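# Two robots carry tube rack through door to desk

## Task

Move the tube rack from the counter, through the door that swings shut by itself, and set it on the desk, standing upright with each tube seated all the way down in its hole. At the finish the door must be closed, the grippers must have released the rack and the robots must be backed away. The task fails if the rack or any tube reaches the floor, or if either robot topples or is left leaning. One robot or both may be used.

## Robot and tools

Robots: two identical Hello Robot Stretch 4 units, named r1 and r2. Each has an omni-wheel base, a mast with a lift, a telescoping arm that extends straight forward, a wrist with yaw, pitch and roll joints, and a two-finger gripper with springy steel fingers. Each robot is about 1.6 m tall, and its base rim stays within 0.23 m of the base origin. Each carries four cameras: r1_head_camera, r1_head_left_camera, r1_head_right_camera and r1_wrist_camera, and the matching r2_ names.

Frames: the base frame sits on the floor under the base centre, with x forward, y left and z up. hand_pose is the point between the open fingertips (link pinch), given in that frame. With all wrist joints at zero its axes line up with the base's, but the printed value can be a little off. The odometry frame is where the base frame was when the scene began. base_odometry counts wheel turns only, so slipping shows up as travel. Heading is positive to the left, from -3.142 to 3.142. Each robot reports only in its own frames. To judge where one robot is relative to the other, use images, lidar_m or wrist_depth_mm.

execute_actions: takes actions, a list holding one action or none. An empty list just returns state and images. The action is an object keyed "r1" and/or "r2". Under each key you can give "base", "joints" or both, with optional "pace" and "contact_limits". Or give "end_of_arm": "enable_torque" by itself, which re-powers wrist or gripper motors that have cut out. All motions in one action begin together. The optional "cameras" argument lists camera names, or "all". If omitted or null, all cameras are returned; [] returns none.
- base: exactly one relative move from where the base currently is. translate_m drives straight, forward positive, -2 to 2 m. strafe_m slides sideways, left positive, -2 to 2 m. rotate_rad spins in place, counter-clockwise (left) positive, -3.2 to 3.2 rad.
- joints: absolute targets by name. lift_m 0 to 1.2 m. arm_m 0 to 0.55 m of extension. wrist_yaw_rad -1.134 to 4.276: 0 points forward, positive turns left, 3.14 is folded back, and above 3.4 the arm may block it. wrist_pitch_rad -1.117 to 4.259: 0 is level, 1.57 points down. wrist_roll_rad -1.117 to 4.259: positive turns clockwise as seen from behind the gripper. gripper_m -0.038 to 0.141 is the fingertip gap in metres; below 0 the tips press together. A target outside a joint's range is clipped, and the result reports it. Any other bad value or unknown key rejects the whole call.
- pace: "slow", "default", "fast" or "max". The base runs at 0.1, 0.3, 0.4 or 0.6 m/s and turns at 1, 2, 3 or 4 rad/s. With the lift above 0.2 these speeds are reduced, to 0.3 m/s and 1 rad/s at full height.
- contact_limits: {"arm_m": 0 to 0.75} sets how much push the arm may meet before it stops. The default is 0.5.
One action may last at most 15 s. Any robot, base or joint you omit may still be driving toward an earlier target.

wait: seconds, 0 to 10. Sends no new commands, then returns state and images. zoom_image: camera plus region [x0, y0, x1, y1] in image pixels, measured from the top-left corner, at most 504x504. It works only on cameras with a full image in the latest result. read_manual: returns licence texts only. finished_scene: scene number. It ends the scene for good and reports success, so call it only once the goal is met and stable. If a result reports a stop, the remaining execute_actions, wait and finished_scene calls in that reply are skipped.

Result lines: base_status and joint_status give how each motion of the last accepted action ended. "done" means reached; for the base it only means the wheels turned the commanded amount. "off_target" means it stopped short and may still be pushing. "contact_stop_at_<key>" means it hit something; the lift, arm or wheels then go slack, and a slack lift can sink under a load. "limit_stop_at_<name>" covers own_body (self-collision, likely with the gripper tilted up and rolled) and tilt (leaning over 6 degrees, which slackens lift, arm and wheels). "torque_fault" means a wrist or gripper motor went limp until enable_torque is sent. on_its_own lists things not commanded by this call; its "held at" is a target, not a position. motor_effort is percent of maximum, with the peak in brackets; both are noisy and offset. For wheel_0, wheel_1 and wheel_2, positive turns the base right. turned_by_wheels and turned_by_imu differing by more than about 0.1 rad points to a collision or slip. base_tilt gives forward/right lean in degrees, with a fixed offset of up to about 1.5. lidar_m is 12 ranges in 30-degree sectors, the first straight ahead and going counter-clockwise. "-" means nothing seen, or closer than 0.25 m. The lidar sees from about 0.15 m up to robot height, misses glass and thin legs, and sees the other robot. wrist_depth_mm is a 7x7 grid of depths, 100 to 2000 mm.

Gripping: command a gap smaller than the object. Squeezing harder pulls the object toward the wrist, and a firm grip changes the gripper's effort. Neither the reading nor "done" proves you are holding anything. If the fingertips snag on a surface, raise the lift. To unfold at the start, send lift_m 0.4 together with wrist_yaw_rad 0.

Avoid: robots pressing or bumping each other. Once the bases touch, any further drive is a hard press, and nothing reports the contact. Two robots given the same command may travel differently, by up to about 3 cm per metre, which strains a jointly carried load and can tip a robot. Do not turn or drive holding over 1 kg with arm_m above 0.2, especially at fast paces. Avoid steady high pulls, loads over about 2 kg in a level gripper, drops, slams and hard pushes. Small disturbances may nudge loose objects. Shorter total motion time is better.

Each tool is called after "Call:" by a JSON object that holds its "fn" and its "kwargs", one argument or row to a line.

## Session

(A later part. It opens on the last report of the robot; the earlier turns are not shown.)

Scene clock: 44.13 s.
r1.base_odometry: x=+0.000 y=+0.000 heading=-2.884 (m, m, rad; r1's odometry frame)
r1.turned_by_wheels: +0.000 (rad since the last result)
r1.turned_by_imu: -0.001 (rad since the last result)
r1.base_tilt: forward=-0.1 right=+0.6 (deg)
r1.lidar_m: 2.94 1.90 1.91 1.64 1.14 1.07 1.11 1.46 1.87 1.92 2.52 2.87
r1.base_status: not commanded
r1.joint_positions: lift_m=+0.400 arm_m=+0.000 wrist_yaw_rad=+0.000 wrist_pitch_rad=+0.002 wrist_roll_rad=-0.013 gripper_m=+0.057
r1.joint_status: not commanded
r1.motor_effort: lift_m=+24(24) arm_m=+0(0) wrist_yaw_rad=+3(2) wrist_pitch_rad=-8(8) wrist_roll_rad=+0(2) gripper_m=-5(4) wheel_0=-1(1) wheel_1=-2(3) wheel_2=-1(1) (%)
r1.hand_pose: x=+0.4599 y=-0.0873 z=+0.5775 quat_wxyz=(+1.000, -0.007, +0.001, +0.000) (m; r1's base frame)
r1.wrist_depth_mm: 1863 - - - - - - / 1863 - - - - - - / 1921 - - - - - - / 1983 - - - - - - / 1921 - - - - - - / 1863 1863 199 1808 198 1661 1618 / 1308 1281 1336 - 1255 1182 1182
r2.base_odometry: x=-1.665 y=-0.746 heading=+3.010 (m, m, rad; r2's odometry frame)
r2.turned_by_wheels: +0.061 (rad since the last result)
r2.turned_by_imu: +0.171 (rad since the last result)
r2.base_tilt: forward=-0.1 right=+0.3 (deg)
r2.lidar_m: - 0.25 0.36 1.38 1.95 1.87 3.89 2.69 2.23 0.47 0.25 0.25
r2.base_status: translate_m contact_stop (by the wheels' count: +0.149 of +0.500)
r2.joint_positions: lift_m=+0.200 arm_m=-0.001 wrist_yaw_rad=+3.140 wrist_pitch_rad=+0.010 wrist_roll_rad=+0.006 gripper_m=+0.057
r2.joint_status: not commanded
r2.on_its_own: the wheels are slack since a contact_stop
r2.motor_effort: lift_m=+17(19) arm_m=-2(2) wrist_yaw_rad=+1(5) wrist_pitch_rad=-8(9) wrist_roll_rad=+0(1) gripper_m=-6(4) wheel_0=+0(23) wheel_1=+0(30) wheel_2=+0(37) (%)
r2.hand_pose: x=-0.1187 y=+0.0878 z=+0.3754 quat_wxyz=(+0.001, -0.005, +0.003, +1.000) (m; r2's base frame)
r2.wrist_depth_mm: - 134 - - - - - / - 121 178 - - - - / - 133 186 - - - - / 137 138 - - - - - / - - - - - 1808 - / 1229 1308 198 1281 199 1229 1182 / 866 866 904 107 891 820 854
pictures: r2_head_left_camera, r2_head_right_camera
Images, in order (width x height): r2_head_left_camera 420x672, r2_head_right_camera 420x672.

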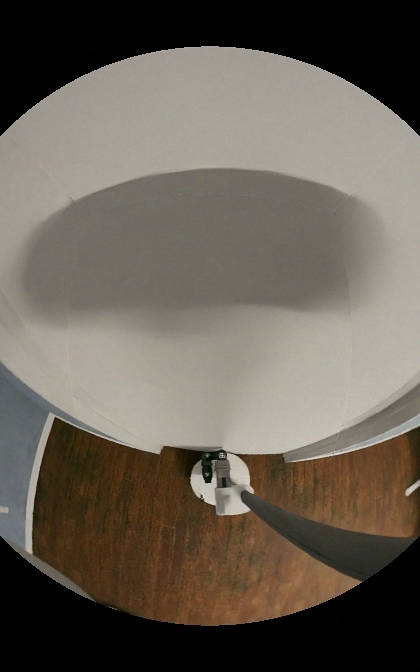

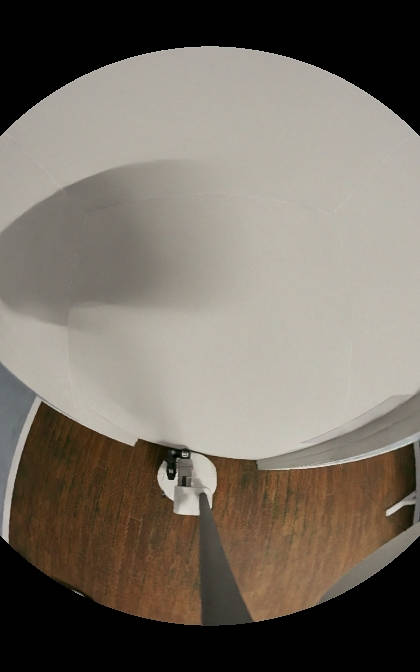

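Call:
{"fn": "execute_actions", "kwargs": {
  "actions": [
    {"r2":{"base":{"translate_m":-0.1}}}
  ],
  "cameras": []
}}

Call:
{"fn": "execute_actions", "kwargs": {
  "actions": [
    {"r2":{"base":{"rotate_rad":-0.17}}}
  ],
  "cameras": []
}}

Call:
{"fn": "execute_actions", "kwargs": {
  "actions": [
    {"r2":{"joints":{"arm_m":0.4},"contact_limits":{"arm_m":0.75},"pace":"slow"}}
  ],
  "cameras": ["r2_head_left_camera","r2_head_camera"]
}}

Scene clock: 48.33 s.
r1.base_odometry: x=+0.000 y=+0.000 heading=-2.884 (m, m, rad; r1's odometry frame)
r1.turned_by_wheels: +0.000 (rad since the last result)
r1.turned_by_imu: -0.002 (rad since the last result)
r1.base_tilt: forward=-0.2 right=+0.6 (deg)
r1.lidar_m: 2.92 1.80 1.81 1.65 1.14 1.07 1.12 1.45 1.86 1.92 2.53 2.88
r1.base_status: not commanded
r1.joint_positions: lift_m=+0.400 arm_m=+0.000 wrist_yaw_rad=+0.000 wrist_pitch_rad=+0.002 wrist_roll_rad=-0.013 gripper_m=+0.057
r1.joint_status: not commanded
r1.motor_effort: lift_m=+24(24) arm_m=+0(0) wrist_yaw_rad=+2(3) wrist_pitch_rad=-7(9) wrist_roll_rad=-1(2) gripper_m=-4(3) wheel_0=-2(1) wheel_1=-2(2) wheel_2=-1(2) (%)
r1.hand_pose: x=+0.4599 y=-0.0873 z=+0.5775 quat_wxyz=(+1.000, -0.007, +0.001, +0.000) (m; r1's base frame)
r1.wrist_depth_mm: 1863 - - - - - - / 1921 - - - - - - / 1863 - - - - - - / 1921 - - - - - - / 1863 - - - - - - / 1808 1863 199 1863 198 1661 1618 / 1308 1281 1336 - 1308 1205 1182
r2.base_odometry: x=-1.566 y=-0.759 heading=+3.010 (m, m, rad; r2's odometry frame)
r2.turned_by_wheels: -0.001 (rad since the last result)
r2.turned_by_imu: +0.001 (rad since the last result)
r2.base_tilt: forward=-0.2 right=+0.2 (deg)
r2.lidar_m: 0.25 0.31 0.53 1.75 1.97 1.78 3.78 2.70 2.19 0.55 0.36 0.27
r2.base_status: done
r2.joint_positions: lift_m=+0.200 arm_m=-0.001 wrist_yaw_rad=+3.140 wrist_pitch_rad=+0.010 wrist_roll_rad=+0.006 gripper_m=+0.057
r2.joint_status: not commanded
r2.motor_effort: lift_m=+17(17) arm_m=-2(2) wrist_yaw_rad=-1(0) wrist_pitch_rad=-8(8) wrist_roll_rad=+0(0) gripper_m=-1(4) wheel_0=-2(9) wheel_1=-4(7) wheel_2=-1(8) (%)
r2.hand_pose: x=-0.1187 y=+0.0878 z=+0.3754 quat_wxyz=(+0.001, -0.005, +0.003, +1.000) (m; r2's base frame)
r2.wrist_depth_mm: - 134 - - - - - / - 121 178 - - - - / - 133 186 - - - - / 137 138 - - - - - / - - - - - 1708 1983 / 1229 1308 198 1281 199 1229 1182 / 866 854 904 107 878 820 854
pictures: none
No camera images: the call's "cameras" was empty. Leave "cameras" out to get every camera's image.

Scene clock: 49.20 s.
r1.base_odometry: x=+0.000 y=+0.000 heading=-2.884 (m, m, rad; r1's odometry frame)
r1.turned_by_wheels: +0.000 (rad since the last result)
r1.turned_by_imu: +0.000 (rad since the last result)
r1.base_tilt: forward=-0.2 right=+0.7 (deg)
r1.lidar_m: 2.92 1.79 1.84 1.66 1.15 1.05 1.10 1.47 1.87 1.92 2.55 2.88
r1.base_status: not commanded
r1.joint_positions: lift_m=+0.400 arm_m=+0.000 wrist_yaw_rad=+0.000 wrist_pitch_rad=+0.002 wrist_roll_rad=-0.013 gripper_m=+0.057
r1.joint_status: not commanded
r1.motor_effort: lift_m=+24(24) arm_m=+0(0) wrist_yaw_rad=+2(4) wrist_pitch_rad=-7(7) wrist_roll_rad=+0(1) gripper_m=-5(2) wheel_0=-1(1) wheel_1=-2(2) wheel_2=-1(2) (%)
r1.hand_pose: x=+0.4599 y=-0.0873 z=+0.5775 quat_wxyz=(+1.000, -0.007, +0.001, +0.000) (m; r1's base frame)
r1.wrist_depth_mm: 1921 - - - - - - / 1921 - - - - - - / 1863 - - - - - - / 1921 - - - - - - / 1921 - - - - - - / 1863 1863 200 1808 198 1661 1618 / 1336 1281 1336 - 1308 1182 1205
r2.base_odometry: x=-1.566 y=-0.759 heading=+2.840 (m, m, rad; r2's odometry frame)
r2.turned_by_wheels: -0.169 (rad since the last result)
r2.turned_by_imu: -0.173 (rad since the last result)
r2.base_tilt: forward=-0.2 right=+0.3 (deg)
r2.lidar_m: 0.27 0.30 0.43 0.88 1.83 1.81 1.76 3.91 2.24 0.93 0.40 0.29
r2.base_status: done
r2.joint_positions: lift_m=+0.200 arm_m=-0.001 wrist_yaw_rad=+3.140 wrist_pitch_rad=+0.010 wrist_roll_rad=+0.006 gripper_m=+0.057
r2.joint_status: not commanded
r2.motor_effort: lift_m=+17(17) arm_m=-2(2) wrist_yaw_rad=+1(1) wrist_pitch_rad=-7(7) wrist_roll_rad=+0(0) gripper_m=-4(5) wheel_0=+4(7) wheel_1=+3(8) wheel_2=+1(6) (%)
r2.hand_pose: x=-0.1187 y=+0.0878 z=+0.3754 quat_wxyz=(+0.001, -0.005, +0.003, +1.000) (m; r2's base frame)
r2.wrist_depth_mm: - 134 - - - - - / - 121 178 - - - - / - 133 186 - - - - / 136 138 - - - - - / - - - - 1863 - - / 1229 1336 198 1281 199 1229 1205 / 866 854 917 107 891 820 854
pictures: none
No camera images: the call's "cameras" was empty. Leave "cameras" out to get every camera's image.

Scene clock: 51.43 s.
r1.base_odometry: x=+0.000 y=+0.000 heading=-2.884 (m, m, rad; r1's odometry frame)
r1.turned_by_wheels: +0.000 (rad since the last result)
r1.turned_by_imu: -0.001 (rad since the last result)
r1.base_tilt: forward=-0.2 right=+0.6 (deg)
r1.lidar_m: 2.92 1.79 1.83 1.63 1.14 1.07 1.12 1.45 1.87 1.94 2.53 2.86
r1.base_status: not commanded
r1.joint_positions: lift_m=+0.400 arm_m=+0.000 wrist_yaw_rad=+0.000 wrist_pitch_rad=+0.002 wrist_roll_rad=-0.013 gripper_m=+0.057
r1.joint_status: not commanded
r1.motor_effort: lift_m=+24(24) arm_m=+0(0) wrist_yaw_rad=+2(2) wrist_pitch_rad=-7(8) wrist_roll_rad=-1(0) gripper_m=-6(4) wheel_0=-1(1) wheel_1=-2(2) wheel_2=-1(1) (%)
r1.hand_pose: x=+0.4599 y=-0.0873 z=+0.5775 quat_wxyz=(+1.000, -0.007, +0.001, +0.000) (m; r1's base frame)
r1.wrist_depth_mm: 1863 - - - - - - / 1921 - - - - - - / 1921 - - - - - - / 1921 - - - - - - / 1921 - - - - - - / 1808 1863 200 1863 198 1708 1661 / 1281 1281 1336 - 1308 1182 1182
r2.base_odometry: x=-1.566 y=-0.759 heading=+2.840 (m, m, rad; r2's odometry frame)
r2.turned_by_wheels: -0.001 (rad since the last result)
r2.turned_by_imu: +0.015 (rad since the last result)
r2.base_tilt: forward=-0.2 right=+0.4 (deg)
r2.lidar_m: 0.29 0.29 0.44 0.95 1.84 1.79 1.75 3.91 2.22 0.93 0.41 0.30
r2.base_status: not commanded
r2.joint_positions: lift_m=+0.200 arm_m=+0.113 wrist_yaw_rad=+3.140 wrist_pitch_rad=+0.010 wrist_roll_rad=+0.006 gripper_m=+0.057
r2.joint_status: arm_m contact_stop (moved +0.115 of +0.401)
r2.on_its_own: arm_m is slack since a contact_stop (your +0.400 is given up)
r2.motor_effort: lift_m=+17(17) arm_m=+0(30) wrist_yaw_rad=+1(1) wrist_pitch_rad=-7(8) wrist_roll_rad=-1(0) gripper_m=-5(5) wheel_0=+0(10) wheel_1=+3(12) wheel_2=-2(16) (%)
r2.contact_limits: arm_m 0.75
r2.hand_pose: x=-0.0042 y=+0.0879 z=+0.3754 quat_wxyz=(+0.001, -0.005, +0.003, +1.000) (m; r2's base frame)
r2.wrist_depth_mm: - 110 351 - - - - / - 108 247 - - - - / 107 118 250 - - - - / 108 141 - - - - - / 285 - - - 1921 - - / 286 1118 198 1281 199 1229 1182 / 291 315 904 107 878 809 842
pictures: r2_head_camera, r2_head_left_camera
Images, in order (width x height): r2_head_camera 420x560, r2_head_left_camera 420x672.

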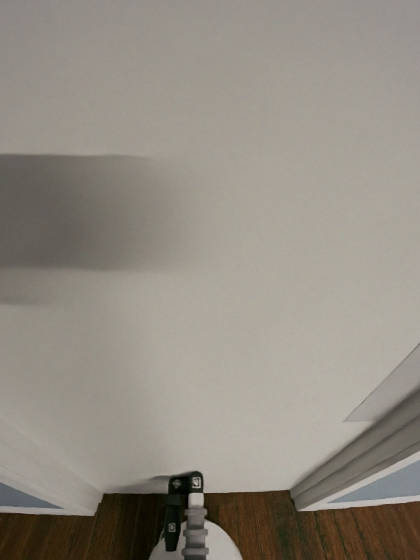

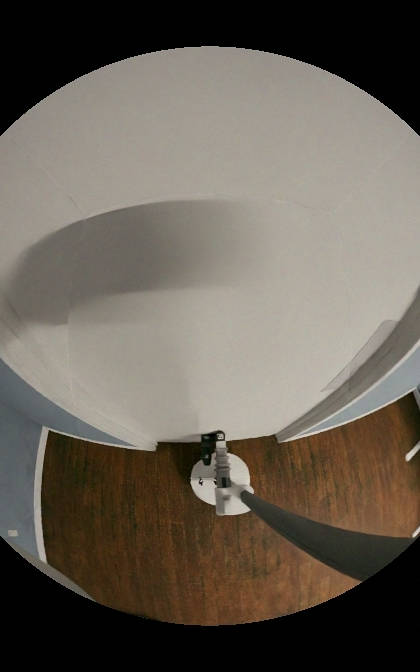

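Call:
{"fn": "execute_actions", "kwargs": {
  "actions": [
    {"r2":{"joints":{"arm_m":0.0},"base":{"translate_m":-0.1}}}
  ],
  "cameras": []
}}

Call:
{"fn": "execute_actions", "kwargs": {
  "actions": [
    {"r2":{"base":{"strafe_m":-0.33}}}
  ],
  "cameras": ["r2_head_camera"]
}}

Call:
{"fn": "execute_actions", "kwargs": {
  "actions": [
    {"r2":{"joints":{"arm_m":0.55},"contact_limits":{"arm_m":0.75},"pace":"slow"}}
  ],
  "cameras": ["r2_head_left_camera","r2_head_camera"]
}}

Scene clock: 54.83 s.
r1.base_odometry: x=+0.000 y=+0.000 heading=-2.884 (m, m, rad; r1's odometry frame)
r1.turned_by_wheels: +0.000 (rad since the last result)
r1.turned_by_imu: -0.001 (rad since the last result)
r1.base_tilt: forward=-0.2 right=+0.6 (deg)
r1.lidar_m: 2.93 1.71 1.75 1.66 1.13 1.07 1.11 1.44 1.87 1.92 2.52 2.86
r1.base_status: not commanded
r1.joint_positions: lift_m=+0.400 arm_m=+0.000 wrist_yaw_rad=+0.000 wrist_pitch_rad=+0.002 wrist_roll_rad=-0.013 gripper_m=+0.057
r1.joint_status: not commanded
r1.motor_effort: lift_m=+24(24) arm_m=+0(0) wrist_yaw_rad=+2(3) wrist_pitch_rad=-8(8) wrist_roll_rad=+0(2) gripper_m=-3(5) wheel_0=-1(1) wheel_1=-2(2) wheel_2=-1(2) (%)
r1.hand_pose: x=+0.4599 y=-0.0873 z=+0.5775 quat_wxyz=(+1.000, -0.007, +0.001, +0.000) (m; r1's base frame)
r1.wrist_depth_mm: 1983 - - - - - - / 1921 - - - - - - / 1921 - - - - - - / 1921 - - - - - - / 1863 - - - - - - / 1863 1863 199 1756 198 1618 1661 / 1308 1308 1336 - 1336 1229 1182
r2.base_odometry: x=-1.470 y=-0.789 heading=+2.839 (m, m, rad; r2's odometry frame)
r2.turned_by_wheels: +0.000 (rad since the last result)
r2.turned_by_imu: +0.001 (rad since the last result)
r2.base_tilt: forward=-0.4 right=+0.4 (deg)
r2.lidar_m: 0.35 0.39 0.56 1.35 1.85 1.68 1.65 3.82 2.25 1.30 0.54 0.39
r2.base_status: done
r2.joint_positions: lift_m=+0.200 arm_m=+0.001 wrist_yaw_rad=+3.140 wrist_pitch_rad=+0.010 wrist_roll_rad=+0.006 gripper_m=+0.057
r2.joint_status: all done
r2.motor_effort: lift_m=+17(17) arm_m=-4(5) wrist_yaw_rad=-1(1) wrist_pitch_rad=-7(8) wrist_roll_rad=+0(0) gripper_m=-3(2) wheel_0=-1(9) wheel_1=-1(7) wheel_2=-1(11) (%)
r2.hand_pose: x=-0.1167 y=+0.0879 z=+0.3755 quat_wxyz=(+0.001, -0.005, +0.003, +1.000) (m; r2's base frame)
r2.wrist_depth_mm: - 136 - - - - - / - 121 178 - - - - / - 133 186 - - - - / 138 139 - - - - - / - - - - 1756 1756 - / 1255 1308 198 1281 199 1205 1205 / 866 854 917 107 878 809 842
pictures: none
No camera images: the call's "cameras" was empty. Leave "cameras" out to get every camera's image.

Scene clock: 57.27 s.
r1.base_odometry: x=+0.000 y=+0.000 heading=-2.884 (m, m, rad; r1's odometry frame)
r1.turned_by_wheels: +0.000 (rad since the last result)
r1.turned_by_imu: -0.001 (rad since the last result)
r1.base_tilt: forward=-0.2 right=+0.6 (deg)
r1.lidar_m: 2.91 1.86 2.11 1.67 1.14 1.06 1.11 1.47 1.87 1.94 2.54 2.87
r1.base_status: not commanded
r1.joint_positions: lift_m=+0.400 arm_m=+0.000 wrist_yaw_rad=+0.000 wrist_pitch_rad=+0.002 wrist_roll_rad=-0.013 gripper_m=+0.057
r1.joint_status: not commanded
r1.motor_effort: lift_m=+24(24) arm_m=+0(0) wrist_yaw_rad=+3(2) wrist_pitch_rad=-9(7) wrist_roll_rad=-2(1) gripper_m=-1(1) wheel_0=-1(1) wheel_1=-2(3) wheel_2=-2(2) (%)
r1.hand_pose: x=+0.4599 y=-0.0873 z=+0.5775 quat_wxyz=(+1.000, -0.007, +0.001, +0.000) (m; r1's base frame)
r1.wrist_depth_mm: 1863 - - - - - - / 1863 - - - - - - / 1863 - - - - - - / 1863 - - - - - - / 1863 - - - - - - / 1464 1863 199 1808 198 1661 1618 / 1336 1281 1308 - 1308 1182 1205
r2.base_odometry: x=-1.372 y=-0.474 heading=+2.839 (m, m, rad; r2's odometry frame)
r2.turned_by_wheels: +0.000 (rad since the last result)
r2.turned_by_imu: +0.002 (rad since the last result)
r2.base_tilt: forward=-0.1 right=+0.4 (deg)
r2.lidar_m: 0.37 0.39 0.58 1.34 2.19 1.81 3.77 3.74 1.88 1.28 0.45 0.35
r2.base_status: done
r2.joint_positions: lift_m=+0.200 arm_m=+0.001 wrist_yaw_rad=+3.140 wrist_pitch_rad=+0.010 wrist_roll_rad=+0.006 gripper_m=+0.057
r2.joint_status: not commanded
r2.motor_effort: lift_m=+17(17) arm_m=-4(4) wrist_yaw_rad=+0(2) wrist_pitch_rad=-7(7) wrist_roll_rad=+0(0) gripper_m=-1(5) wheel_0=+2(8) wheel_1=+0(10) wheel_2=+0(3) (%)
r2.hand_pose: x=-0.1167 y=+0.0879 z=+0.3755 quat_wxyz=(+0.001, -0.005, +0.003, +1.000) (m; r2's base frame)
r2.wrist_depth_mm: - 136 - - - - - / - 121 178 - - - - / - 133 186 - - - - / 138 139 - - - - - / - - - - - 1756 1921 / 1229 1308 198 1255 199 1229 1182 / 866 854 904 107 878 820 854
pictures: r2_head_camera
Images, in order (width x height): r2_head_camera 420x560.

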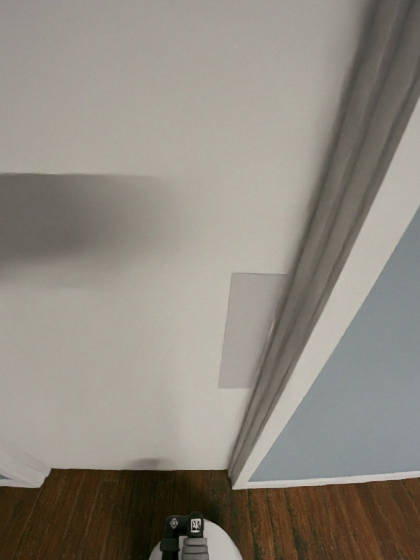

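Scene clock: 64.03 s.
r1.base_odometry: x=+0.000 y=+0.000 heading=-2.884 (m, m, rad; r1's odometry frame)
r1.turned_by_wheels: +0.000 (rad since the last result)
r1.turned_by_imu: -0.003 (rad since the last result)
r1.base_tilt: forward=-0.2 right=+0.7 (deg)
r1.lidar_m: 2.93 1.85 2.11 1.66 1.15 1.07 1.12 1.47 1.87 1.91 2.51 2.85
r1.base_status: not commanded
r1.joint_positions: lift_m=+0.400 arm_m=+0.000 wrist_yaw_rad=+0.000 wrist_pitch_rad=+0.002 wrist_roll_rad=-0.013 gripper_m=+0.057
r1.joint_status: not commanded
r1.motor_effort: lift_m=+24(24) arm_m=+0(0) wrist_yaw_rad=+2(2) wrist_pitch_rad=-9(7) wrist_roll_rad=+0(1) gripper_m=-2(5) wheel_0=-1(1) wheel_1=-2(2) wheel_2=-2(1) (%)
r1.hand_pose: x=+0.4599 y=-0.0873 z=+0.5775 quat_wxyz=(+1.000, -0.007, +0.001, +0.000) (m; r1's base frame)
r1.wrist_depth_mm: 1808 - - - - - - / 1863 - - - - - - / 1921 - - - - - - / 1808 - - - - - - / 1863 - - - - - - / 1464 1863 199 1808 198 1661 1618 / 1308 1281 1366 - 1308 1205 1182
r2.base_odometry: x=-1.371 y=-0.474 heading=+2.840 (m, m, rad; r2's odometry frame)
r2.turned_by_wheels: +0.000 (rad since the last result)
r2.turned_by_imu: +0.011 (rad since the last result)
r2.base_tilt: forward=-0.2 right=+0.3 (deg)
r2.lidar_m: 0.69 0.68 0.74 1.38 2.21 1.77 3.74 3.72 1.89 1.25 0.47 0.37
r2.base_status: not commanded
r2.joint_positions: lift_m=+0.200 arm_m=+0.546 wrist_yaw_rad=+3.156 wrist_pitch_rad=+0.010 wrist_roll_rad=+0.006 gripper_m=+0.057
r2.joint_status: arm_m off_target (ended at +0.546, target +0.550)
joint sent to its limit — the command would take r2.arm_m past its upper limit, so that joint was sent only as far as its limit.
r2.on_its_own: wrist_yaw_rad is at rest, and its effort (-47) is outside its rest range (-13 to +13)
r2.motor_effort: lift_m=+17(17) arm_m=+14(21) wrist_yaw_rad=-47(58) wrist_pitch_rad=-8(8) wrist_roll_rad=+0(0) gripper_m=-4(3) wheel_0=+7(11) wheel_1=+10(11) wheel_2=-12(21) (%)
r2.contact_limits: arm_m 0.75
r2.hand_pose: x=+0.4271 y=+0.0833 z=+0.3754 quat_wxyz=(-0.007, -0.005, +0.003, +1.000) (m; r2's base frame)
r2.wrist_depth_mm: 108 119 - - - - - / - 110 - - - - - / 110 123 262 - - - - / 112 - 723 - - - - / - - 1808 - - - - / 1336 1336 198 647 199 1229 1182 / 931 496 473 107 831 820 842
pictures: r2_head_camera, r2_head_left_camera
Images, in order (width x height): r2_head_camera 420x560, r2_head_left_camera 420x672.

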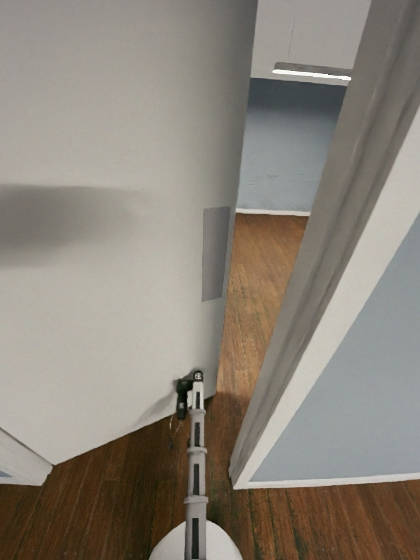

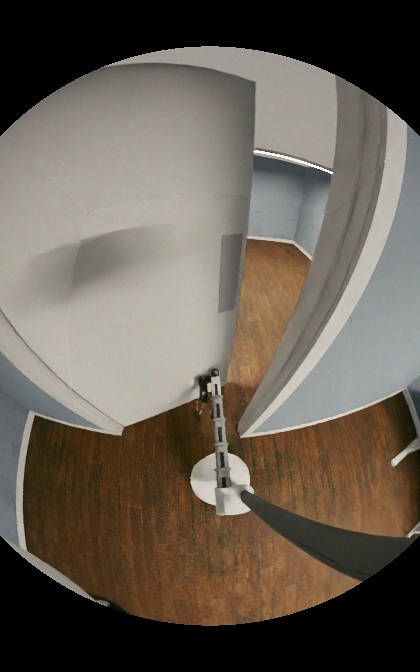

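Call:
{"fn": "execute_actions", "kwargs": {
  "actions": [
    {"r2":{"base":{"strafe_m":0.13},"pace":"slow"}}
  ],
  "cameras": ["r2_head_camera"]
}}

Call:
{"fn": "execute_actions", "kwargs": {
  "actions": [
    {"r2":{"base":{"translate_m":0.3},"pace":"slow"}}
  ],
  "cameras": ["r2_head_camera","r2_head_left_camera"]
}}

Scene clock: 68.27 s.
r1.base_odometry: x=+0.000 y=+0.000 heading=-2.884 (m, m, rad; r1's odometry frame)
r1.turned_by_wheels: +0.000 (rad since the last result)
r1.turned_by_imu: -0.002 (rad since the last result)
r1.base_tilt: forward=-0.2 right=+0.6 (deg)
r1.lidar_m: 2.93 1.78 2.12 1.64 1.15 1.07 1.12 1.44 1.86 1.92 2.52 2.88
r1.base_status: not commanded
r1.joint_positions: lift_m=+0.400 arm_m=+0.000 wrist_yaw_rad=+0.000 wrist_pitch_rad=+0.002 wrist_roll_rad=-0.013 gripper_m=+0.057
r1.joint_status: not commanded
r1.motor_effort: lift_m=+24(24) arm_m=+0(0) wrist_yaw_rad=+3(3) wrist_pitch_rad=-9(9) wrist_roll_rad=-1(1) gripper_m=-4(2) wheel_0=-1(1) wheel_1=-2(2) wheel_2=-1(2) (%)
r1.hand_pose: x=+0.4599 y=-0.0873 z=+0.5775 quat_wxyz=(+1.000, -0.007, +0.001, +0.000) (m; r1's base frame)
r1.wrist_depth_mm: 1921 - - - - - - / 1983 - - - - - - / 1921 - - - - - - / 1921 - - - - - - / 1921 - - - - - - / 1464 1863 200 1756 198 1661 1618 / 1308 1281 1308 - 1308 1205 1205
r2.base_odometry: x=-1.410 y=-0.597 heading=+2.835 (m, m, rad; r2's odometry frame)
r2.turned_by_wheels: -0.004 (rad since the last result)
r2.turned_by_imu: -0.006 (rad since the last result)
r2.base_tilt: forward=-0.1 right=+0.5 (deg)
r2.lidar_m: 0.67 0.66 0.69 1.34 2.06 1.75 1.75 3.80 2.05 1.30 0.43 0.44
r2.base_status: done
r2.joint_positions: lift_m=+0.200 arm_m=+0.546 wrist_yaw_rad=+3.152 wrist_pitch_rad=+0.010 wrist_roll_rad=+0.006 gripper_m=+0.057
r2.joint_status: not commanded
r2.on_its_own: wrist_yaw_rad is at rest, and its effort (-36) is outside its rest range (-13 to +13)
r2.motor_effort: lift_m=+17(17) arm_m=+13(14) wrist_yaw_rad=-36(48) wrist_pitch_rad=-8(8) wrist_roll_rad=+0(0) gripper_m=-3(5) wheel_0=-25(26) wheel_1=-1(13) wheel_2=-28(27) (%)
r2.hand_pose: x=+0.4276 y=+0.0843 z=+0.3754 quat_wxyz=(-0.005, -0.005, +0.003, +1.000) (m; r2's base frame)
r2.wrist_depth_mm: 108 120 - - - - - / 105 111 - - - - - / 110 124 262 - - - - / 112 - 750 - - - - / - - 1808 - - - - / 1366 1336 198 640 200 1229 1182 / 931 492 473 107 831 809 842
pictures: r2_head_camera
Images, in order (width x height): r2_head_camera 420x560.

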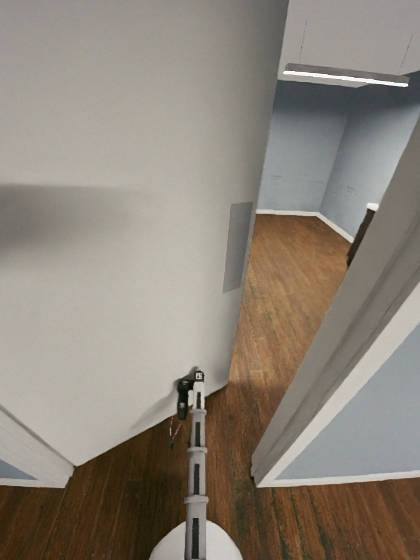

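Scene clock: 72.53 s.
r1.base_odometry: x=+0.000 y=+0.000 heading=-2.884 (m, m, rad; r1's odometry frame)
r1.turned_by_wheels: +0.000 (rad since the last result)
r1.turned_by_imu: -0.002 (rad since the last result)
r1.base_tilt: forward=-0.2 right=+0.6 (deg)
r1.lidar_m: 2.91 2.06 2.12 1.66 1.16 1.07 1.12 1.47 1.86 1.91 2.51 2.87
r1.base_status: not commanded
r1.joint_positions: lift_m=+0.400 arm_m=+0.000 wrist_yaw_rad=+0.000 wrist_pitch_rad=+0.002 wrist_roll_rad=-0.013 gripper_m=+0.057
r1.joint_status: not commanded
r1.motor_effort: lift_m=+24(24) arm_m=+0(0) wrist_yaw_rad=+0(2) wrist_pitch_rad=-9(7) wrist_roll_rad=+0(1) gripper_m=-2(4) wheel_0=-1(1) wheel_1=-2(2) wheel_2=-1(2) (%)
r1.hand_pose: x=+0.4599 y=-0.0873 z=+0.5775 quat_wxyz=(+1.000, -0.007, +0.001, +0.000) (m; r1's base frame)
r1.wrist_depth_mm: 1863 - - - - - - / 1921 - - - - - - / 1983 - - - - - - / 1921 - - - - - - / - - - - - - - / 1863 1863 200 1863 197 1661 1618 / 1336 1281 1308 - 1308 1205 1205
r2.base_odometry: x=-1.695 y=-0.506 heading=+2.833 (m, m, rad; r2's odometry frame)
r2.turned_by_wheels: -0.002 (rad since the last result)
r2.turned_by_imu: -0.007 (rad since the last result)
r2.base_tilt: forward=-0.4 right=+0.3 (deg)
r2.lidar_m: 0.65 0.55 0.54 0.62 2.04 2.04 4.10 3.94 2.05 0.28 0.29 3.01
r2.base_status: done
r2.joint_positions: lift_m=+0.200 arm_m=+0.547 wrist_yaw_rad=+3.150 wrist_pitch_rad=+0.010 wrist_roll_rad=+0.006 gripper_m=+0.057
r2.joint_status: not commanded
r2.on_its_own: wrist_yaw_rad is at rest, and its effort (-30) is outside its rest range (-13 to +13)
r2.motor_effort: lift_m=+17(17) arm_m=+11(13) wrist_yaw_rad=-30(59) wrist_pitch_rad=-8(7) wrist_roll_rad=+0(0) gripper_m=-6(5) wheel_0=-7(20) wheel_1=+3(12) wheel_2=-21(35) (%)
r2.hand_pose: x=+0.4282 y=+0.0850 z=+0.3754 quat_wxyz=(-0.004, -0.005, +0.003, +1.000) (m; r2's base frame)
r2.wrist_depth_mm: 108 - - - - - - / 105 112 - - - - - / 110 146 263 - - - - / 112 - 715 - - - - / 591 - 1808 - - - - / 569 1336 198 640 199 1229 1182 / 564 492 473 107 820 820 842
pictures: r2_head_camera, r2_head_left_camera
Images, in order (width x height): r2_head_camera 420x560, r2_head_left_camera 420x672.

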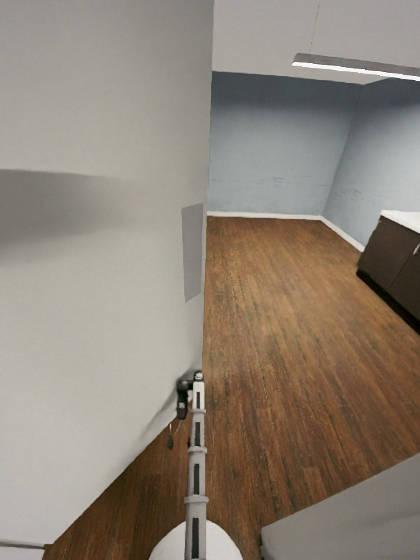

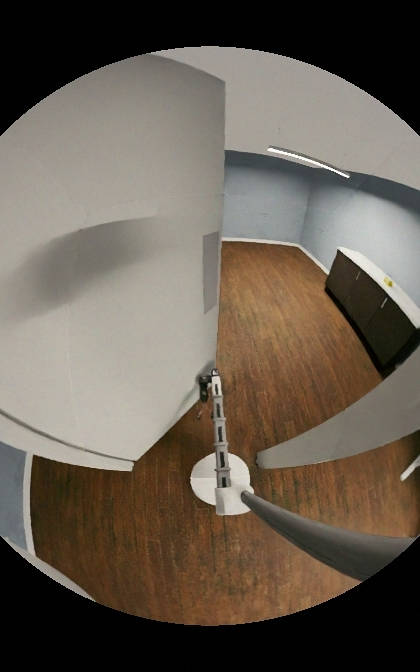

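Call:
{"fn": "execute_actions", "kwargs": {
  "actions": [
    {"r2":{"base":{"strafe_m":0.14},"pace":"slow"}}
  ],
  "cameras": []
}}

Call:
{"fn": "execute_actions", "kwargs": {
  "actions": [
    {"r2":{"base":{"translate_m":0.25},"joints":{"arm_m":0.35},"pace":"slow"}}
  ],
  "cameras": ["r2_head_camera","r2_head_left_camera"]
}}

Scene clock: 76.50 s.
r1.base_odometry: x=+0.000 y=+0.000 heading=-2.884 (m, m, rad; r1's odometry frame)
r1.turned_by_wheels: +0.000 (rad since the last result)
r1.turned_by_imu: -0.002 (rad since the last result)
r1.base_tilt: forward=-0.2 right=+0.7 (deg)
r1.lidar_m: 2.94 2.01 2.04 1.66 1.14 1.07 1.13 1.46 1.86 1.92 2.54 2.87
r1.base_status: not commanded
r1.joint_positions: lift_m=+0.400 arm_m=+0.000 wrist_yaw_rad=+0.000 wrist_pitch_rad=+0.002 wrist_roll_rad=-0.013 gripper_m=+0.057
r1.joint_status: not commanded
r1.motor_effort: lift_m=+24(24) arm_m=+0(0) wrist_yaw_rad=+2(4) wrist_pitch_rad=-9(7) wrist_roll_rad=+0(0) gripper_m=-4(2) wheel_0=-1(1) wheel_1=-3(3) wheel_2=-1(1) (%)
r1.hand_pose: x=+0.4599 y=-0.0873 z=+0.5775 quat_wxyz=(+1.000, -0.007, +0.001, +0.000) (m; r1's base frame)
r1.wrist_depth_mm: 1921 - - - - - - / 1921 - - - - - - / 1921 - - - - - - / 1921 - - - - - - / - - - - - - - / 1921 1863 199 1863 198 1661 1661 / 1336 1281 1308 - 1281 1205 1182
r2.base_odometry: x=-1.738 y=-0.639 heading=+2.829 (m, m, rad; r2's odometry frame)
r2.turned_by_wheels: -0.004 (rad since the last result)
r2.turned_by_imu: -0.008 (rad since the last result)
r2.base_tilt: forward=-0.1 right=+0.3 (deg)
r2.lidar_m: 0.64 0.47 0.45 0.53 1.90 2.02 1.97 4.12 2.20 0.43 0.42 3.16
r2.base_status: done
r2.joint_positions: lift_m=+0.200 arm_m=+0.547 wrist_yaw_rad=+3.144 wrist_pitch_rad=+0.010 wrist_roll_rad=+0.006 gripper_m=+0.057
r2.joint_status: not commanded
r2.on_its_own: wrist_yaw_rad is at rest, and its effort (-15) is outside its rest range (-13 to +13)
r2.motor_effort: lift_m=+17(17) arm_m=+7(11) wrist_yaw_rad=-15(32) wrist_pitch_rad=-8(8) wrist_roll_rad=-1(0) gripper_m=-2(6) wheel_0=-24(34) wheel_1=-4(7) wheel_2=-22(23) (%)
r2.hand_pose: x=+0.4293 y=+0.0867 z=+0.3754 quat_wxyz=(-0.001, -0.005, +0.003, +1.000) (m; r2's base frame)
r2.wrist_depth_mm: 109 - - - - - - / 106 112 - - - - - / 110 148 263 - - - - / 112 - 715 - - - - / - - 1756 - - - 1863 / 1366 1308 198 640 199 1229 1160 / 931 488 473 107 831 820 831
pictures: none
No camera images: the call's "cameras" was empty. Leave "cameras" out to get every camera's image.

Scene clock: 80.27 s.
r1.base_odometry: x=+0.000 y=+0.000 heading=-2.884 (m, m, rad; r1's odometry frame)
r1.turned_by_wheels: +0.000 (rad since the last result)
r1.turned_by_imu: -0.002 (rad since the last result)
r1.base_tilt: forward=-0.2 right=+0.7 (deg)
r1.lidar_m: 2.93 2.27 2.11 1.65 1.15 1.07 1.11 1.48 1.87 1.92 2.52 2.87
r1.base_status: not commanded
r1.joint_positions: lift_m=+0.400 arm_m=+0.000 wrist_yaw_rad=+0.000 wrist_pitch_rad=+0.002 wrist_roll_rad=-0.013 gripper_m=+0.057
r1.joint_status: not commanded
r1.motor_effort: lift_m=+24(24) arm_m=+0(0) wrist_yaw_rad=+3(2) wrist_pitch_rad=-7(8) wrist_roll_rad=+0(1) gripper_m=-7(5) wheel_0=-1(1) wheel_1=-2(3) wheel_2=-1(1) (%)
r1.hand_pose: x=+0.4599 y=-0.0873 z=+0.5775 quat_wxyz=(+1.000, -0.007, +0.001, +0.000) (m; r1's base frame)
r1.wrist_depth_mm: 1921 - - - - - - / 1921 - - - - - - / 1983 - - - - - - / 1983 - - - - - - / - - - - - - - / 1863 1863 200 1808 198 1661 1618 / 1308 1281 1308 - 1308 1182 1205
r2.base_odometry: x=-1.975 y=-0.562 heading=+2.828 (m, m, rad; r2's odometry frame)
r2.turned_by_wheels: -0.002 (rad since the last result)
r2.turned_by_imu: -0.006 (rad since the last result)
r2.base_tilt: forward=-0.2 right=+0.3 (deg)
r2.lidar_m: 0.48 0.35 0.34 0.37 0.55 2.26 2.29 3.14 0.42 0.41 2.34 3.14
r2.base_status: done
r2.joint_positions: lift_m=+0.200 arm_m=+0.350 wrist_yaw_rad=+3.148 wrist_pitch_rad=+0.010 wrist_roll_rad=+0.006 gripper_m=+0.057
r2.joint_status: all done
r2.on_its_own: wrist_yaw_rad is at rest, and its effort (-23) is outside its rest range (-13 to +13)
r2.motor_effort: lift_m=+17(17) arm_m=+2(7) wrist_yaw_rad=-23(30) wrist_pitch_rad=-7(8) wrist_roll_rad=+0(1) gripper_m=-4(2) wheel_0=-10(17) wheel_1=+5(5) wheel_2=-18(26) (%)
r2.hand_pose: x=+0.2316 y=+0.0856 z=+0.3754 quat_wxyz=(-0.003, -0.005, +0.003, +1.000) (m; r2's base frame)
r2.wrist_depth_mm: - - - - - - - / - 138 554 - - - - / - 146 271 - - - - / - 204 - - - - - / - - - - - - 1756 / 1366 1205 198 1255 199 1229 1118 / 931 433 459 107 512 809 798
pictures: r2_head_camera, r2_head_left_camera
Images, in order (width x height): r2_head_camera 420x560, r2_head_left_camera 420x672.

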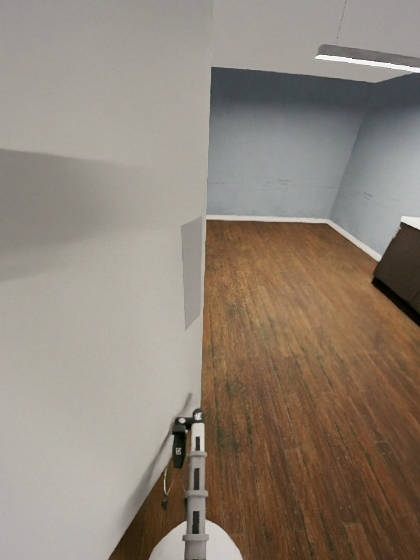

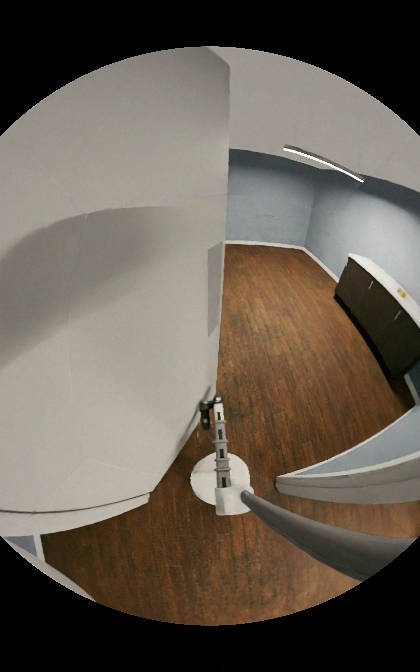

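Call:
{"fn": "execute_actions", "kwargs": {
  "actions": [
    {"r2":{"base":{"translate_m":0.3},"joints":{"arm_m":0.05},"pace":"slow"}}
  ],
  "cameras": ["r2_head_left_camera"]
}}

Call:
{"fn": "execute_actions", "kwargs": {
  "actions": [
    {"r2":{"base":{"strafe_m":0.3},"pace":"slow"}}
  ],
  "cameras": ["r2_head_left_camera","r2_head_camera"]
}}

Scene clock: 85.83 s.
r1.base_odometry: x=+0.000 y=+0.000 heading=-2.884 (m, m, rad; r1's odometry frame)
r1.turned_by_wheels: +0.000 (rad since the last result)
r1.turned_by_imu: -0.002 (rad since the last result)
r1.base_tilt: forward=-0.1 right=+0.6 (deg)
r1.lidar_m: 2.93 2.44 2.10 1.68 1.15 1.06 1.12 1.46 1.85 1.91 2.52 2.88
r1.base_status: not commanded
r1.joint_positions: lift_m=+0.400 arm_m=+0.000 wrist_yaw_rad=+0.000 wrist_pitch_rad=+0.002 wrist_roll_rad=-0.013 gripper_m=+0.057
r1.joint_status: not commanded
r1.motor_effort: lift_m=+24(24) arm_m=+0(0) wrist_yaw_rad=+3(2) wrist_pitch_rad=-8(9) wrist_roll_rad=+0(2) gripper_m=-5(6) wheel_0=-1(1) wheel_1=-2(2) wheel_2=-1(1) (%)
r1.hand_pose: x=+0.4599 y=-0.0873 z=+0.5775 quat_wxyz=(+1.000, -0.007, +0.001, +0.000) (m; r1's base frame)
r1.wrist_depth_mm: 1863 - - - - - - / 1863 - - - - - - / 1921 - - - - - - / 1921 - - - - - - / - - - - - - - / 1921 1921 200 1756 198 1661 1618 / 1336 1281 1308 - 1308 1182 1205
r2.base_odometry: x=-2.260 y=-0.469 heading=+2.827 (m, m, rad; r2's odometry frame)
r2.turned_by_wheels: -0.001 (rad since the last result)
r2.turned_by_imu: -0.004 (rad since the last result)
r2.base_tilt: forward=-0.2 right=+0.3 (deg)
r2.lidar_m: 0.28 0.25 - 0.25 0.30 2.55 2.54 0.61 0.56 1.34 2.32 4.02
r2.base_status: done
r2.joint_positions: lift_m=+0.200 arm_m=+0.050 wrist_yaw_rad=+3.146 wrist_pitch_rad=+0.010 wrist_roll_rad=+0.006 gripper_m=+0.057
r2.joint_status: all done
r2.on_its_own: wrist_yaw_rad is at rest, and its effort (-19) is outside its rest range (-13 to +13)
r2.motor_effort: lift_m=+17(17) arm_m=+0(3) wrist_yaw_rad=-19(23) wrist_pitch_rad=-7(8) wrist_roll_rad=+0(1) gripper_m=-5(5) wheel_0=-4(7) wheel_1=+8(9) wheel_2=-12(23) (%)
r2.hand_pose: x=-0.0679 y=+0.0861 z=+0.3755 quat_wxyz=(-0.002, -0.005, +0.003, +1.000) (m; r2's base frame)
r2.wrist_depth_mm: - 184 - - - - - / - 123 186 - - - - / - 129 187 - - - - / 187 188 - - - - - / 249 - - - - - 1138 / 243 1336 198 1308 199 1229 1042 / 241 866 917 107 878 820 768
pictures: r2_head_left_camera
Images, in order (width x height): r2_head_left_camera 420x672.

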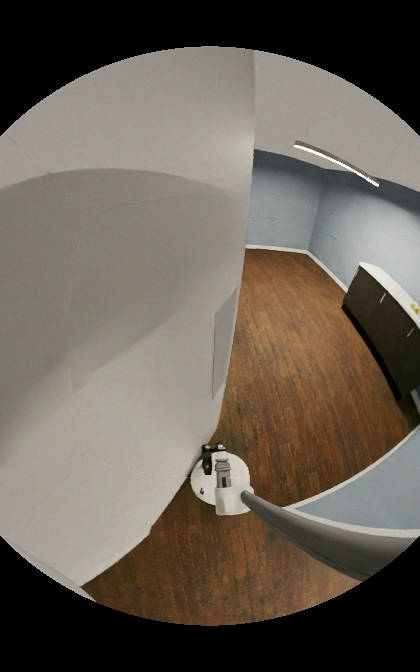

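Scene clock: 89.97 s.
r1.base_odometry: x=+0.000 y=+0.000 heading=-2.884 (m, m, rad; r1's odometry frame)
r1.turned_by_wheels: +0.000 (rad since the last result)
r1.turned_by_imu: -0.002 (rad since the last result)
r1.base_tilt: forward=-0.1 right=+0.7 (deg)
r1.lidar_m: 2.93 2.42 2.12 1.66 1.15 1.07 1.11 1.46 1.86 1.92 2.52 2.87
r1.base_status: not commanded
r1.joint_positions: lift_m=+0.400 arm_m=+0.000 wrist_yaw_rad=+0.000 wrist_pitch_rad=+0.002 wrist_roll_rad=-0.013 gripper_m=+0.057
r1.joint_status: not commanded
r1.motor_effort: lift_m=+24(24) arm_m=+0(0) wrist_yaw_rad=+2(3) wrist_pitch_rad=-9(7) wrist_roll_rad=+0(0) gripper_m=-5(3) wheel_0=-1(1) wheel_1=-2(2) wheel_2=-1(1) (%)
r1.hand_pose: x=+0.4599 y=-0.0873 z=+0.5775 quat_wxyz=(+1.000, -0.007, +0.001, +0.000) (m; r1's base frame)
r1.wrist_depth_mm: 1921 - - - - - - / 1921 - - - - - - / 1921 - - - - - - / 1921 - - - - - - / - - - - - - - / 1808 1863 198 1808 198 1618 1618 / 1308 1281 1308 - 1308 1205 1182
r2.base_odometry: x=-2.353 y=-0.754 heading=+2.827 (m, m, rad; r2's odometry frame)
r2.turned_by_wheels: +0.000 (rad since the last result)
r2.turned_by_imu: -0.001 (rad since the last result)
r2.base_tilt: forward=-0.4 right=+0.4 (deg)
r2.lidar_m: 4.21 0.26 0.25 - 0.25 0.28 2.47 4.67 0.82 1.34 2.61 4.38
r2.base_status: done
r2.joint_positions: lift_m=+0.200 arm_m=+0.050 wrist_yaw_rad=+3.141 wrist_pitch_rad=+0.010 wrist_roll_rad=+0.006 gripper_m=+0.057
r2.joint_status: not commanded
r2.motor_effort: lift_m=+17(17) arm_m=+0(1) wrist_yaw_rad=-3(20) wrist_pitch_rad=-7(6) wrist_roll_rad=+0(1) gripper_m=-4(2) wheel_0=-10(24) wheel_1=+8(21) wheel_2=-3(11) (%)
r2.hand_pose: x=-0.0675 y=+0.0877 z=+0.3755 quat_wxyz=(+0.001, -0.005, +0.003, +1.000) (m; r2's base frame)
r2.wrist_depth_mm: - 184 - - 504 251 184 / - 121 186 - 517 253 185 / - 133 188 - 525 256 187 / 187 188 - - 539 259 189 / 252 - - - 421 262 190 / 250 1308 198 1281 199 263 190 / 244 854 904 107 492 230 191
pictures: r2_head_camera, r2_head_left_camera
Images, in order (width x height): r2_head_camera 420x560, r2_head_left_camera 420x672.

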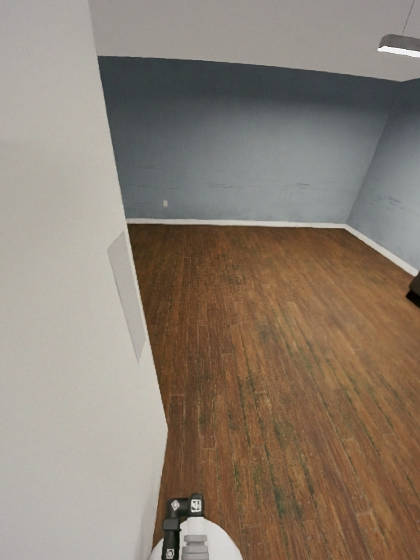

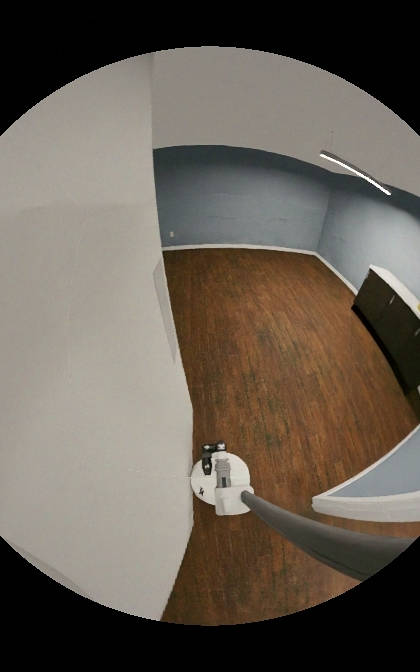

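Call:
{"fn": "execute_actions", "kwargs": {
  "actions": [
    {"r2":{"base":{"translate_m":0.45},"pace":"slow"},"r1":{"base":{"rotate_rad":0.6},"joints":{"wrist_yaw_rad":3.14,"lift_m":0.25}}}
  ],
  "cameras": []
}}

Call:
{"fn": "execute_actions", "kwargs": {
  "actions": [
    {"r2":{"base":{"strafe_m":0.2},"pace":"slow"}}
  ],
  "cameras": ["r2_head_left_camera","r2_head_right_camera","r1_head_camera"]
}}

Scene clock: 98.87 s.
r1.base_odometry: x=+0.000 y=+0.000 heading=-2.284 (m, m, rad; r1's odometry frame)
r1.turned_by_wheels: +0.600 (rad since the last result)
r1.turned_by_imu: +0.590 (rad since the last result)
r1.base_tilt: forward=-0.1 right=+0.6 (deg)
r1.lidar_m: 2.45 2.11 1.51 1.10 1.07 1.14 1.60 1.88 1.95 2.72 2.88 2.95
r1.base_status: done
r1.joint_positions: lift_m=+0.250 arm_m=+0.000 wrist_yaw_rad=+3.139 wrist_pitch_rad=+0.001 wrist_roll_rad=-0.013 gripper_m=+0.057
r1.joint_status: all done
r1.motor_effort: lift_m=+16(22) arm_m=+0(0) wrist_yaw_rad=+5(10) wrist_pitch_rad=-9(9) wrist_roll_rad=+0(0) gripper_m=-4(3) wheel_0=-1(7) wheel_1=-2(9) wheel_2=-2(7) (%)
r1.hand_pose: x=-0.1169 y=+0.0881 z=+0.4282 quat_wxyz=(+0.001, -0.001, -0.007, +1.000) (m; r1's base frame)
r1.wrist_depth_mm: - 140 267 - 1499 1160 960 / - 115 145 - 1537 1182 976 / - 121 158 - 1576 1205 991 / 145 144 294 - 1576 1205 1008 / 233 1863 - - 1464 1229 991 / 229 1499 200 1397 198 1160 1008 / 226 976 1025 - 1025 931 931
r2.base_odometry: x=-2.780 y=-0.614 heading=+2.827 (m, m, rad; r2's odometry frame)
r2.turned_by_wheels: +0.001 (rad since the last result)
r2.turned_by_imu: +0.002 (rad since the last result)
r2.base_tilt: forward=-0.3 right=+0.3 (deg)
r2.lidar_m: 3.74 2.27 0.25 - 0.25 0.27 0.84 1.07 1.13 2.53 2.60 3.92
r2.base_status: done
r2.joint_positions: lift_m=+0.200 arm_m=+0.050 wrist_yaw_rad=+3.141 wrist_pitch_rad=+0.010 wrist_roll_rad=+0.006 gripper_m=+0.057
r2.joint_status: not commanded
r2.motor_effort: lift_m=+17(17) arm_m=+0(0) wrist_yaw_rad=-3(4) wrist_pitch_rad=-7(7) wrist_roll_rad=+0(0) gripper_m=-2(4) wheel_0=-1(5) wheel_1=+9(19) wheel_2=-1(9) (%)
r2.hand_pose: x=-0.0675 y=+0.0877 z=+0.3755 quat_wxyz=(+0.001, -0.005, +0.003, +1.000) (m; r2's base frame)
r2.wrist_depth_mm: - 183 - - 480 248 183 / - 121 186 - 492 250 185 / - 133 187 - 504 253 187 / 187 188 - - 512 256 188 / 252 - - - 404 258 189 / 250 1308 198 1255 199 259 190 / 245 854 917 107 469 229 191
pictures: none
No camera images: the call's "cameras" was empty. Leave "cameras" out to get every camera's image.

Scene clock: 102.00 s.
r1.base_odometry: x=+0.000 y=+0.000 heading=-2.284 (m, m, rad; r1's odometry frame)
r1.turned_by_wheels: +0.000 (rad since the last result)
r1.turned_by_imu: -0.001 (rad since the last result)
r1.base_tilt: forward=-0.1 right=+0.6 (deg)
r1.lidar_m: 2.44 2.12 1.49 1.11 1.08 1.12 1.58 1.87 1.97 2.72 2.88 2.98
r1.base_status: not commanded
r1.joint_positions: lift_m=+0.250 arm_m=+0.000 wrist_yaw_rad=+3.139 wrist_pitch_rad=+0.001 wrist_roll_rad=-0.013 gripper_m=+0.057
r1.joint_status: not commanded
r1.motor_effort: lift_m=+16(16) arm_m=+0(0) wrist_yaw_rad=+5(7) wrist_pitch_rad=-8(7) wrist_roll_rad=+0(0) gripper_m=-5(1) wheel_0=-1(2) wheel_1=-2(2) wheel_2=-2(2) (%)
r1.hand_pose: x=-0.1169 y=+0.0881 z=+0.4282 quat_wxyz=(+0.001, -0.001, -0.007, +1.000) (m; r1's base frame)
r1.wrist_depth_mm: - 140 268 - 1499 1182 976 / - 115 145 - 1576 1205 976 / - 121 158 - 1576 1182 991 / 145 144 293 - 1618 1205 1008 / 234 1808 - - 1464 1229 991 / 229 1464 198 1397 198 1160 1008 / 226 991 1042 - 1008 917 946
r2.base_odometry: x=-2.842 y=-0.804 heading=+2.828 (m, m, rad; r2's odometry frame)
r2.turned_by_wheels: +0.000 (rad since the last result)
r2.turned_by_imu: +0.002 (rad since the last result)
r2.base_tilt: forward=-0.2 right=+0.3 (deg)
r2.lidar_m: 3.74 1.98 0.25 - - 0.25 0.42 5.21 1.21 2.72 2.82 3.92
r2.base_status: done
r2.joint_positions: lift_m=+0.200 arm_m=+0.050 wrist_yaw_rad=+3.140 wrist_pitch_rad=+0.010 wrist_roll_rad=+0.006 gripper_m=+0.057
r2.joint_status: not commanded
r2.motor_effort: lift_m=+17(17) arm_m=+0(0) wrist_yaw_rad=-2(2) wrist_pitch_rad=-7(7) wrist_roll_rad=-1(0) gripper_m=-1(4) wheel_0=-3(17) wheel_1=+8(15) wheel_2=+1(0) (%)
r2.hand_pose: x=-0.0675 y=+0.0877 z=+0.3755 quat_wxyz=(+0.001, -0.005, +0.003, +1.000) (m; r2's base frame)
r2.wrist_depth_mm: - 184 - 621 334 229 186 / - 121 186 634 340 231 188 / - 133 188 640 343 234 190 / 187 188 - 661 349 236 191 / 252 - - 683 310 237 192 / 250 1336 198 683 199 238 194 / 245 866 904 107 338 220 195
pictures: r1_head_camera, r2_head_left_camera, r2_head_right_camera
Images, in order (width x height): r1_head_camera 420x560, r2_head_left_camera 420x672, r2_head_right_camera 420x672.

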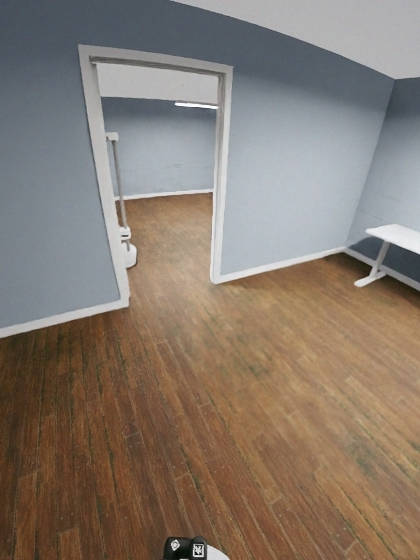

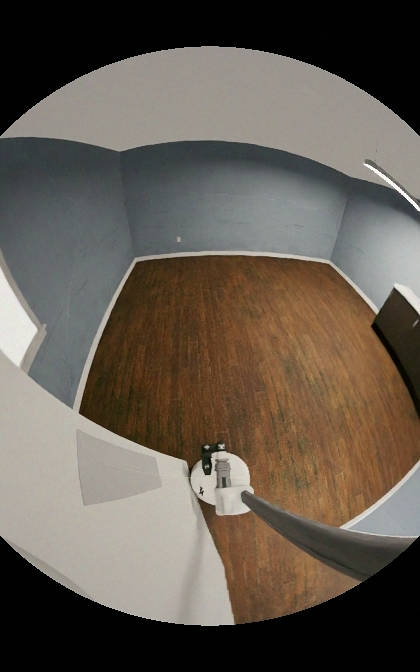

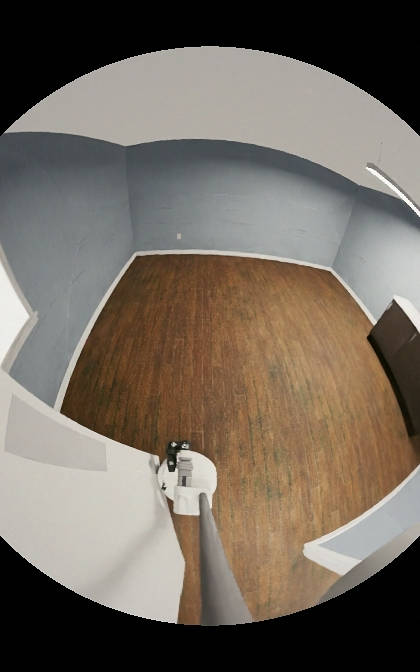

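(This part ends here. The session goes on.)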